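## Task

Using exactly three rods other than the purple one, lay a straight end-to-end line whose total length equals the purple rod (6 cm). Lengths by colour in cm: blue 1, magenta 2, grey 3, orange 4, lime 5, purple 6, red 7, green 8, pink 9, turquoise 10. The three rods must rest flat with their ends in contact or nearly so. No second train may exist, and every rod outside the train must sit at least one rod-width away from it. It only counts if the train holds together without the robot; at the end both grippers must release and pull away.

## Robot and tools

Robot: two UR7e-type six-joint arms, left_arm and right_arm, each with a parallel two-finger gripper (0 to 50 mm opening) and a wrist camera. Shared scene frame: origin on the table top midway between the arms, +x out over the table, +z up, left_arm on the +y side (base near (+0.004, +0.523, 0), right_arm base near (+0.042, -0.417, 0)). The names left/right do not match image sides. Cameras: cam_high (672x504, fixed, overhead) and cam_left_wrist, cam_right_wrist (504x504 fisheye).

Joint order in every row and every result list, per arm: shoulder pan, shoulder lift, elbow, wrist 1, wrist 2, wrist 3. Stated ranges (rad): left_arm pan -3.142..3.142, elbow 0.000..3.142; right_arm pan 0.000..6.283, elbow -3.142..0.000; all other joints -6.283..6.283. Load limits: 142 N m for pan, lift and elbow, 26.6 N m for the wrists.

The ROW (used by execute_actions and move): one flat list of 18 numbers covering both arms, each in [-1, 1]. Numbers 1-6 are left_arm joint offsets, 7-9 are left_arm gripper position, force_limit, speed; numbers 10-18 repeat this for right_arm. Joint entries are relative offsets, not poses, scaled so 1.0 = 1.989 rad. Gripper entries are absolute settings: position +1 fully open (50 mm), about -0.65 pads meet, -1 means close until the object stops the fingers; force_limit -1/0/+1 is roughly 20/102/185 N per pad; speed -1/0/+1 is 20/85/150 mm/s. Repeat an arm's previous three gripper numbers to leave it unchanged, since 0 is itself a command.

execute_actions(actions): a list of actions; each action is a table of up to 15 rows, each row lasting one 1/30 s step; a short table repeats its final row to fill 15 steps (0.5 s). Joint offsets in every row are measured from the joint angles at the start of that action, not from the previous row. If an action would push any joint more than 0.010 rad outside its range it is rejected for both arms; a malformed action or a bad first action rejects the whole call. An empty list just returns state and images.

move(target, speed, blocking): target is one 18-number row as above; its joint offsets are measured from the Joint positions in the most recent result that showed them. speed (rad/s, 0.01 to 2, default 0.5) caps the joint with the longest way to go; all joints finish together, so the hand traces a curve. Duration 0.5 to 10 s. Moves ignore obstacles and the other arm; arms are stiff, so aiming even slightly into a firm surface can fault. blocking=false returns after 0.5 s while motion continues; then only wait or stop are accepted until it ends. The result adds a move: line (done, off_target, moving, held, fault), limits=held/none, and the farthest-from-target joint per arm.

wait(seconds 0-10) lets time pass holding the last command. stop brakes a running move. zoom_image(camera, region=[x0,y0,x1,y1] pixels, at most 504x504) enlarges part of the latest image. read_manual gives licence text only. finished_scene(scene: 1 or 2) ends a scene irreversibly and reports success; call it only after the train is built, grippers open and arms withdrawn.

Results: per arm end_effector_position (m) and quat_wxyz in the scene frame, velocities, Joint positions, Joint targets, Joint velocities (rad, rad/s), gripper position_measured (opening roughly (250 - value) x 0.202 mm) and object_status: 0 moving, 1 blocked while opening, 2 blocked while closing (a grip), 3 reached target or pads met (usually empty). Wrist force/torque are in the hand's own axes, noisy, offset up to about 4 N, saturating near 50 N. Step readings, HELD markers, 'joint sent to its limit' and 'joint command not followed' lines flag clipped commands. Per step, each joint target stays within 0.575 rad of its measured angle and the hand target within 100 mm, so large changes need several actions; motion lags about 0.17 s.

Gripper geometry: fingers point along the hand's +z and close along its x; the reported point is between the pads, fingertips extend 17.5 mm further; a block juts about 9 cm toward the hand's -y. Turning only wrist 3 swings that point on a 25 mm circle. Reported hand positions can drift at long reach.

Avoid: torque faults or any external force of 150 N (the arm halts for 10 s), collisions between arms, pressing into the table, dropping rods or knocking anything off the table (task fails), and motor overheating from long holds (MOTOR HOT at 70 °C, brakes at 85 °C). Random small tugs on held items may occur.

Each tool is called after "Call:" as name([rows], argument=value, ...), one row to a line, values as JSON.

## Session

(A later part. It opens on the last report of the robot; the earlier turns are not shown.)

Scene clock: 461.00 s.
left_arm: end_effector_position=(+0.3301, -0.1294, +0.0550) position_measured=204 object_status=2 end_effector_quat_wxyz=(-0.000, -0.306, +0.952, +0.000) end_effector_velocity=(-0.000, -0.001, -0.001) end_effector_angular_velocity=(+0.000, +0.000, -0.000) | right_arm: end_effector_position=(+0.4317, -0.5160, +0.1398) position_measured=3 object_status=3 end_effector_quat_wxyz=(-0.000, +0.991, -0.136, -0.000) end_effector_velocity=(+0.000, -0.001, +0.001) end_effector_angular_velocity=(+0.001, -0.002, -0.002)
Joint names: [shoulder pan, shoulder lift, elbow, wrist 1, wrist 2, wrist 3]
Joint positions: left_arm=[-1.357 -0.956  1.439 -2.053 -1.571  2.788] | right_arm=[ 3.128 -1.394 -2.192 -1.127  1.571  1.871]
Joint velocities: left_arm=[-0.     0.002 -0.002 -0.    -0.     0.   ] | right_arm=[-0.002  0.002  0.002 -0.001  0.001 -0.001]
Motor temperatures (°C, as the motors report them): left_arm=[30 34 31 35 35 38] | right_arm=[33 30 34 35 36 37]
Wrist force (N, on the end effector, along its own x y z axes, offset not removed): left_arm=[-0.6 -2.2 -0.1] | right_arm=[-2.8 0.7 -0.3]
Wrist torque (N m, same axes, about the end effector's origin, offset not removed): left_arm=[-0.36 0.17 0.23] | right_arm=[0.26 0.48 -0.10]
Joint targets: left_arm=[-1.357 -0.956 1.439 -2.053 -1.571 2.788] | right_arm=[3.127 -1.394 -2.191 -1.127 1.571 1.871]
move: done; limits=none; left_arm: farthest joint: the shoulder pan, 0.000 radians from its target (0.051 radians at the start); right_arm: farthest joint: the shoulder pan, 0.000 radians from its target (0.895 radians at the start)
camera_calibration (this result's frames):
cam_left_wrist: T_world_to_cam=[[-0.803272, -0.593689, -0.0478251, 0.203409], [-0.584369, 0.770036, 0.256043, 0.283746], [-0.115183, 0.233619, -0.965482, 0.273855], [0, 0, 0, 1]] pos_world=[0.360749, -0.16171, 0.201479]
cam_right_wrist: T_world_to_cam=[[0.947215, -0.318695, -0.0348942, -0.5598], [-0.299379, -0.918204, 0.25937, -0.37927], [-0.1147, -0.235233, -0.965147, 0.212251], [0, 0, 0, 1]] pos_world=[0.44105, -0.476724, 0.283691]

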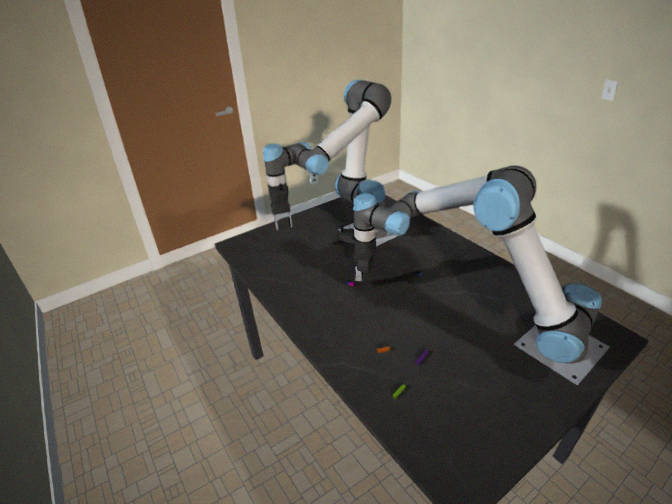

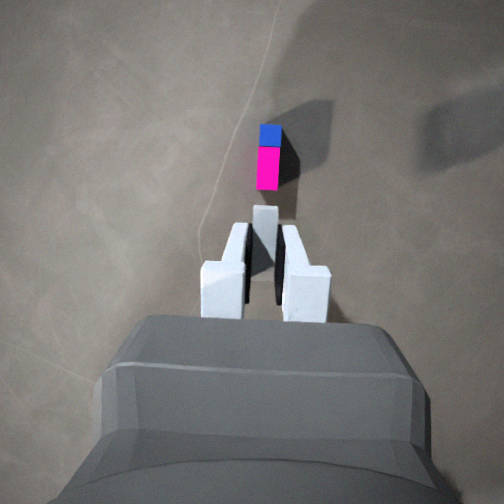

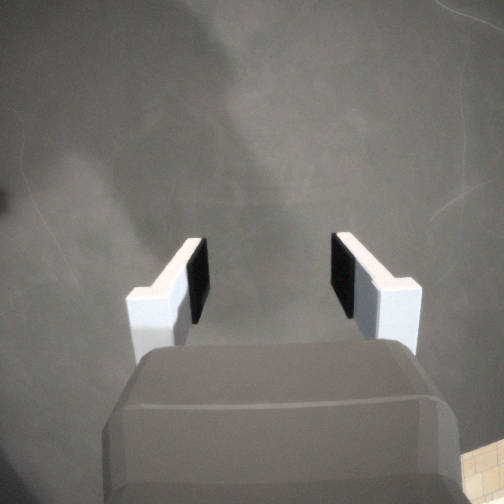

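Call:
move(target=[0.0006,0.0214,0.0100,-0.0313,0,0.0006,-1,-0.6,-0.3,0,0,0,0,0,0,1,-0.6,1], speed=0.08)

Call:
zoom_image(camera="cam_left_wrist", region=[210, 110, 320, 250])

Scene clock: 485.97 s.
left_arm: end_effector_position=(+0.3315, -0.1314, +0.0231) position_measured=204 object_status=2 end_effector_quat_wxyz=(-0.000, -0.306, +0.952, +0.000) end_effector_velocity=(-0.000, -0.000, -0.001) end_effector_angular_velocity=(-0.000, -0.000, -0.001) | right_arm: end_effector_position=(+0.4318, -0.5160, +0.1399) position_measured=3 object_status=3 end_effector_quat_wxyz=(-0.000, +0.991, -0.136, -0.000) end_effector_velocity=(-0.000, +0.000, -0.000) end_effector_angular_velocity=(-0.000, +0.001, +0.003)
Joint names: [shoulder pan, shoulder lift, elbow, wrist 1, wrist 2, wrist 3]
Joint positions: left_arm=[-1.356 -0.914  1.459 -2.115 -1.571  2.789] | right_arm=[ 3.128 -1.394 -2.191 -1.127  1.571  1.871]
Joint velocities: left_arm=[-0.001  0.002  0.001 -0.003  0.    -0.   ] | right_arm=[ 0.    -0.001  0.     0.    -0.    -0.002]
Motor temperatures (°C, as the motors report them): left_arm=[30 34 31 35 35 38] | right_arm=[33 30 34 35 36 37]
Wrist force (N, on the end effector, along its own x y z axes, offset not removed): left_arm=[0.2 -0.6 1.8] | right_arm=[-3.9 1.8 -0.3]
Wrist torque (N m, same axes, about the end effector's origin, offset not removed): left_arm=[0.08 0.11 0.22] | right_arm=[0.49 0.61 0.02]
Joint targets: left_arm=[-1.356 -0.914 1.459 -2.116 -1.571 2.789] | right_arm=[3.128 -1.394 -2.192 -1.127 1.571 1.871]
move: done; limits=none; left_arm: farthest joint: the shoulder lift, 0.001 radians from its target (0.043 radians at the start); right_arm: farthest joint: the elbow, 0.001 radians from its target (0.001 radians at the start)
camera_calibration (this result's frames):
cam_left_wrist: T_world_to_cam=[[-0.803274, -0.593681, -0.0478911, 0.201829], [-0.584357, 0.76999, 0.256208, 0.294252], [-0.11523, 0.233791, -0.965434, 0.243726], [0, 0, 0, 1]] pos_world=[0.362157, -0.16373, 0.169577]
cam_right_wrist: T_world_to_cam=[[0.947217, -0.318704, -0.0347417, -0.559858], [-0.29943, -0.918203, 0.259318, -0.379248], [-0.114545, -0.235228, -0.965167, 0.21226], [0, 0, 0, 1]] pos_world=[0.441062, -0.476726, 0.283762]

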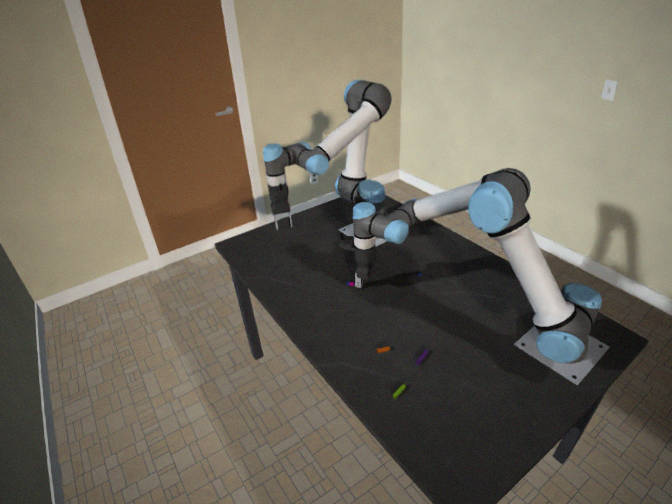

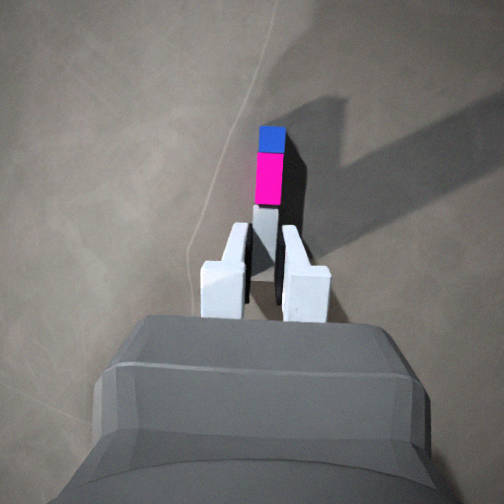

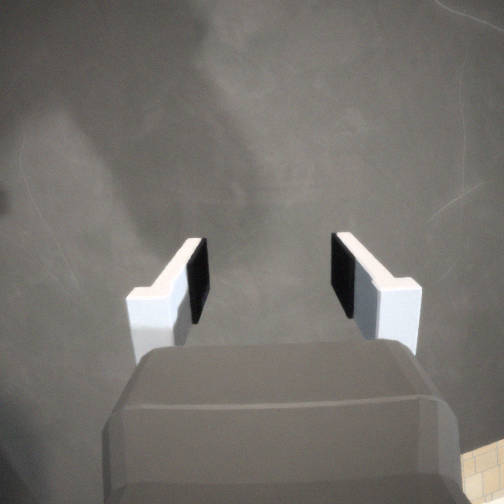

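Region (210, 110, 320, 250) of cam_left_wrist's 504x504 image, scaled by 3.600, with more detail than that image has; it fills the left 396 columns of this view, and the rest is white.

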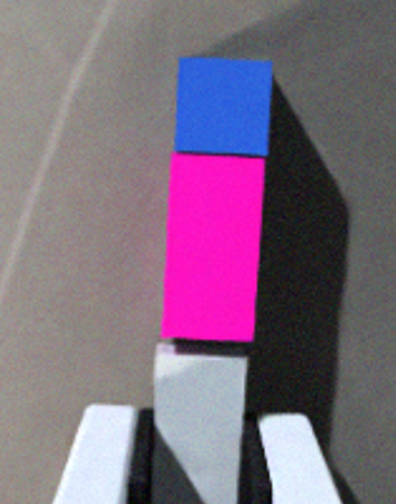

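Call:
execute_actions([
  [[0,0.0006,-0.0006,0,0,0,-1,-0.6,-0.3,0,0,0,0,0,0,1,-0.6,1],[0,0.0012,-0.0013,0.0001,0,0,-1,-0.6,-0.3,0,0,0,0,0,0,1,-0.6,1],[0,0.0018,-0.002,0.0002,0,0,-1,-0.6,-0.3,0,0,0,0,0,0,1,-0.6,1],[0,0.0023,-0.0026,0.0002,0,0,-1,-0.6,-0.3,0,0,0,0,0,0,1,-0.6,1],[0,0.0028,-0.0031,0.0003,0,0,-1,-0.6,-0.3,0,0,0,0,0,0,1,-0.6,1]],
  [[0,0,0,0,0,0,0.1,-0.6,-0.3,0,0,0,0,0,0,1,-0.6,1]],
])

Call:
zoom_image(camera="cam_left_wrist", region=[200, 120, 330, 300])

Scene clock: 506.63 s.
left_arm: end_effector_position=(+0.3321, -0.1333, +0.0220) position_measured=138 object_status=3 end_effector_quat_wxyz=(-0.000, -0.306, +0.952, +0.000) end_effector_velocity=(-0.000, -0.000, +0.001) end_effector_angular_velocity=(-0.001, -0.001, -0.000) | right_arm: end_effector_position=(+0.4317, -0.5160, +0.1398) position_measured=3 object_status=3 end_effector_quat_wxyz=(-0.000, +0.991, -0.136, -0.000) end_effector_velocity=(-0.000, +0.001, -0.000) end_effector_angular_velocity=(+0.001, +0.001, -0.000)
Joint names: [shoulder pan, shoulder lift, elbow, wrist 1, wrist 2, wrist 3]
Joint positions: left_arm=[-1.356 -0.909  1.453 -2.115 -1.571  2.789] | right_arm=[ 3.128 -1.394 -2.192 -1.127  1.571  1.871]
Joint velocities: left_arm=[-0.    -0.001  0.    -0.     0.    -0.   ] | right_arm=[ 0.001  0.    -0.001  0.     0.001  0.002]
Motor temperatures (°C, as the motors report them): left_arm=[30 34 31 35 35 38] | right_arm=[33 30 34 35 36 37]
Wrist force (N, on the end effector, along its own x y z axes, offset not removed): left_arm=[0.2 -1.3 -1.1] | right_arm=[-3.6 3.6 0.9]
Wrist torque (N m, same axes, about the end effector's origin, offset not removed): left_arm=[-0.24 0.02 0.25] | right_arm=[1.01 0.62 -0.13]
Joint targets: left_arm=[-1.356 -0.909 1.453 -2.115 -1.571 2.789] | right_arm=[3.128 -1.394 -2.192 -1.127 1.571 1.871]
Step readings (joint positions; steps 1 to 15: 1st action; 16 to 30: 2nd action):
0: left_arm=[-1.356 -0.914 1.459 -2.116 -1.571 2.789] | right_arm=[3.128 -1.394 -2.192 -1.127 1.571 1.871]
1: left_arm=[-1.356 -0.914 1.459 -2.116 -1.571 2.789] | right_arm=[3.128 -1.394 -2.192 -1.127 1.571 1.871]
2: left_arm=[-1.356 -0.914 1.459 -2.116 -1.571 2.789] | right_arm=[3.128 -1.394 -2.192 -1.127 1.571 1.871]
4: left_arm=[-1.356 -0.913 1.458 -2.116 -1.571 2.789] | right_arm=[3.128 -1.394 -2.192 -1.127 1.571 1.871]
8: left_arm=[-1.356 -0.910 1.455 -2.115 -1.571 2.789] | right_arm=[3.128 -1.394 -2.192 -1.127 1.571 1.871]
15: left_arm=[-1.356 -0.909 1.453 -2.115 -1.571 2.789] | right_arm=[3.128 -1.394 -2.192 -1.127 1.571 1.871]
16: left_arm=[-1.356 -0.909 1.453 -2.115 -1.571 2.789] | right_arm=[3.128 -1.394 -2.192 -1.127 1.571 1.871]
17: left_arm=[-1.356 -0.909 1.453 -2.115 -1.571 2.789] | right_arm=[3.128 -1.394 -2.192 -1.127 1.571 1.871]
19: left_arm=[-1.356 -0.909 1.453 -2.115 -1.571 2.789] | right_arm=[3.128 -1.394 -2.192 -1.127 1.571 1.871]
23: left_arm=[-1.356 -0.909 1.453 -2.115 -1.571 2.789] | right_arm=[3.128 -1.394 -2.192 -1.127 1.571 1.871]
30: Joint positions above
camera_calibration (this result's frames):
cam_left_wrist: T_world_to_cam=[[-0.803272, -0.593687, -0.0478486, 0.201075], [-0.584365, 0.770019, 0.256102, 0.296307], [-0.1152, 0.233681, -0.965465, 0.243106], [0, 0, 0, 1]] pos_world=[0.362675, -0.165596, 0.168447]
cam_right_wrist: T_world_to_cam=[[0.947213, -0.3187, -0.0348943, -0.559802], [-0.299384, -0.918203, 0.25937, -0.379267], [-0.114701, -0.235232, -0.965147, 0.212252], [0, 0, 0, 1]] pos_world=[0.44105, -0.476724, 0.283691]

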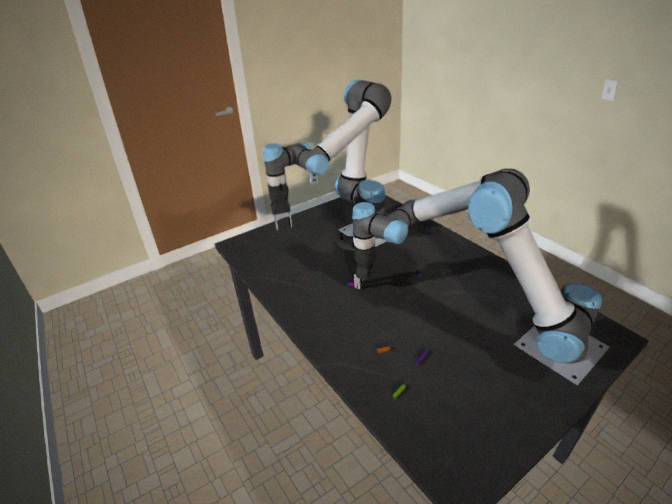

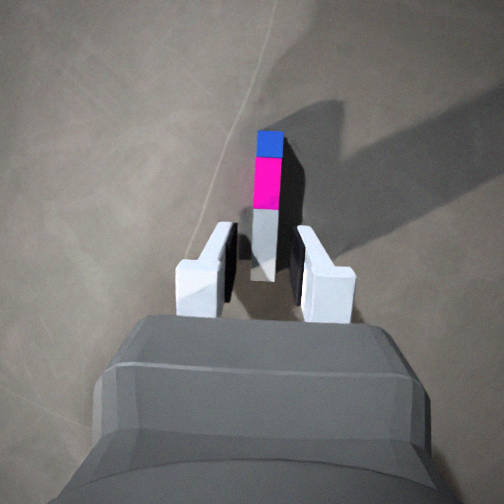

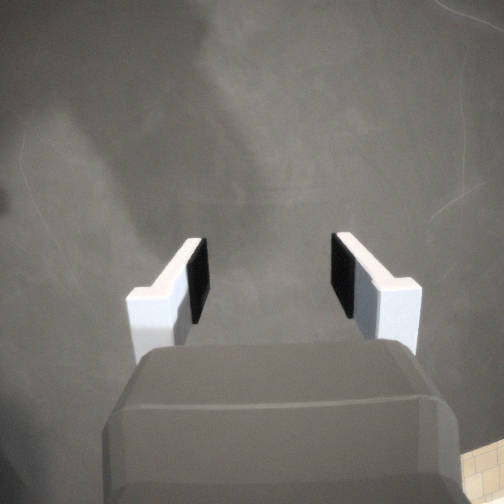

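Region (200, 120, 330, 300) of cam_left_wrist's 504x504 image, scaled by 2.800, with more detail than that image has.

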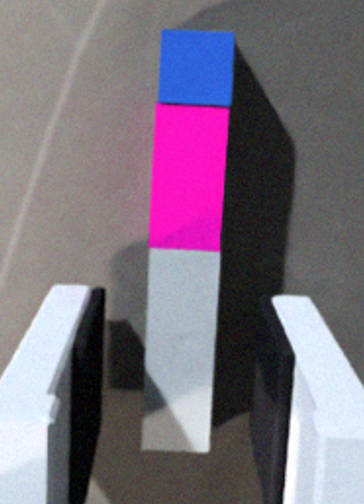

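Call:
move(target=[0,-0.14,0.03,0.11,0,0,1,-0.6,1,0,0,0,0,0,0,1,-0.6,1], speed=0.4)

Scene clock: 512.47 s.
left_arm: end_effector_position=(+0.3145, -0.0697, +0.1583) position_measured=3 object_status=3 end_effector_quat_wxyz=(-0.000, -0.306, +0.952, +0.000) end_effector_velocity=(-0.001, +0.000, +0.001) end_effector_angular_velocity=(-0.000, -0.000, -0.001) | right_arm: end_effector_position=(+0.4317, -0.5160, +0.1398) position_measured=3 object_status=3 end_effector_quat_wxyz=(-0.000, +0.991, -0.136, -0.000) end_effector_velocity=(-0.000, +0.000, -0.001) end_effector_angular_velocity=(-0.000, +0.001, +0.001)
Joint names: [shoulder pan, shoulder lift, elbow, wrist 1, wrist 2, wrist 3]
Joint positions: left_arm=[-1.356 -1.187  1.513 -1.896 -1.571  2.789] | right_arm=[ 3.128 -1.394 -2.192 -1.127  1.571  1.871]
Joint velocities: left_arm=[-0.001 -0.003  0.     0.002  0.     0.   ] | right_arm=[ 0.001 -0.    -0.001 -0.    -0.    -0.   ]
Motor temperatures (°C, as the motors report them): left_arm=[30 34 31 35 35 38] | right_arm=[33 30 34 35 36 37]
Wrist force (N, on the end effector, along its own x y z axes, offset not removed): left_arm=[2.0 0.5 -2.1] | right_arm=[-1.7 1.4 0.2]
Wrist torque (N m, same axes, about the end effector's origin, offset not removed): left_arm=[0.15 -0.24 0.11] | right_arm=[0.34 0.35 -0.20]
Joint targets: left_arm=[-1.356 -1.187 1.513 -1.896 -1.571 2.789] | right_arm=[3.128 -1.394 -2.192 -1.127 1.571 1.871]
move: done; limits=none; left_arm: farthest joint: the shoulder pan, 0.000 radians from its target (0.000 radians at the start); right_arm: farthest joint: the shoulder pan, 0.000 radians from its target (0.000 radians at the start)
camera_calibration (this result's frames):
cam_left_wrist: T_world_to_cam=[[-0.803273, -0.593685, -0.0478607, 0.231308], [-0.584362, 0.770011, 0.256133, 0.20213], [-0.115209, 0.233712, -0.965456, 0.357868], [0, 0, 0, 1]] pos_world=[0.345151, -0.101956, 0.304804]
cam_right_wrist: T_world_to_cam=[[0.947213, -0.3187, -0.0348944, -0.559802], [-0.299384, -0.918203, 0.25937, -0.379267], [-0.114701, -0.235232, -0.965147, 0.212252], [0, 0, 0, 1]] pos_world=[0.44105, -0.476724, 0.283691]

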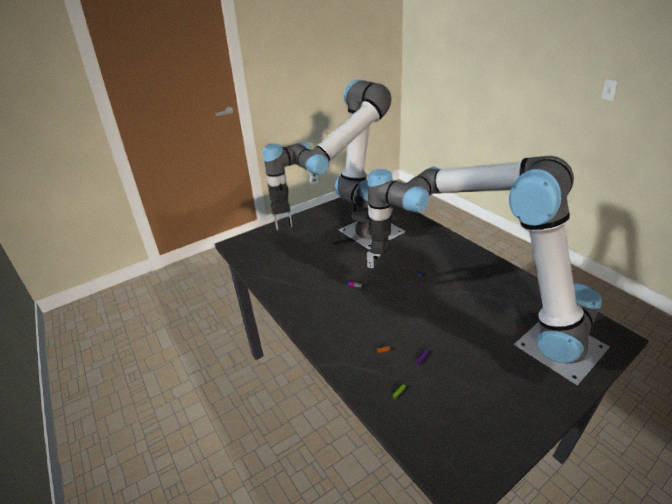

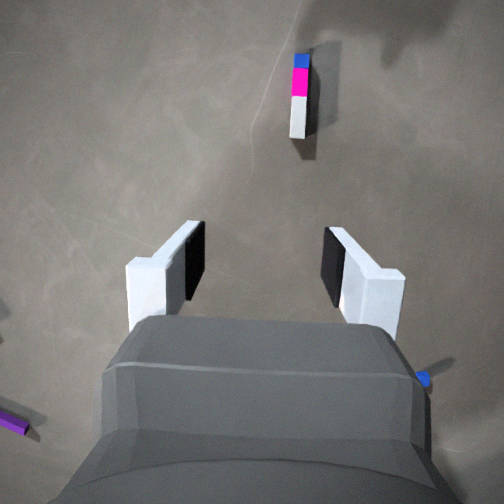

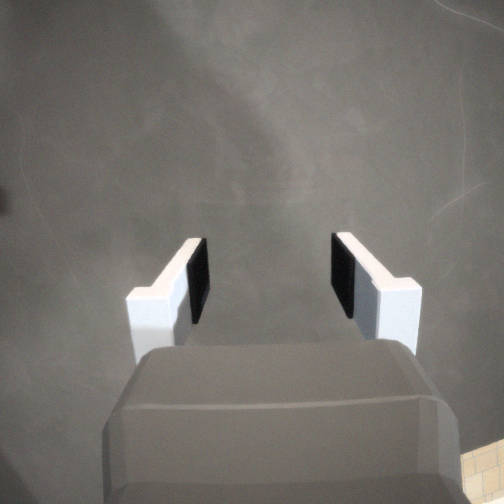

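Call:
finished_scene(scene=1)

The scene is finished: the task was done.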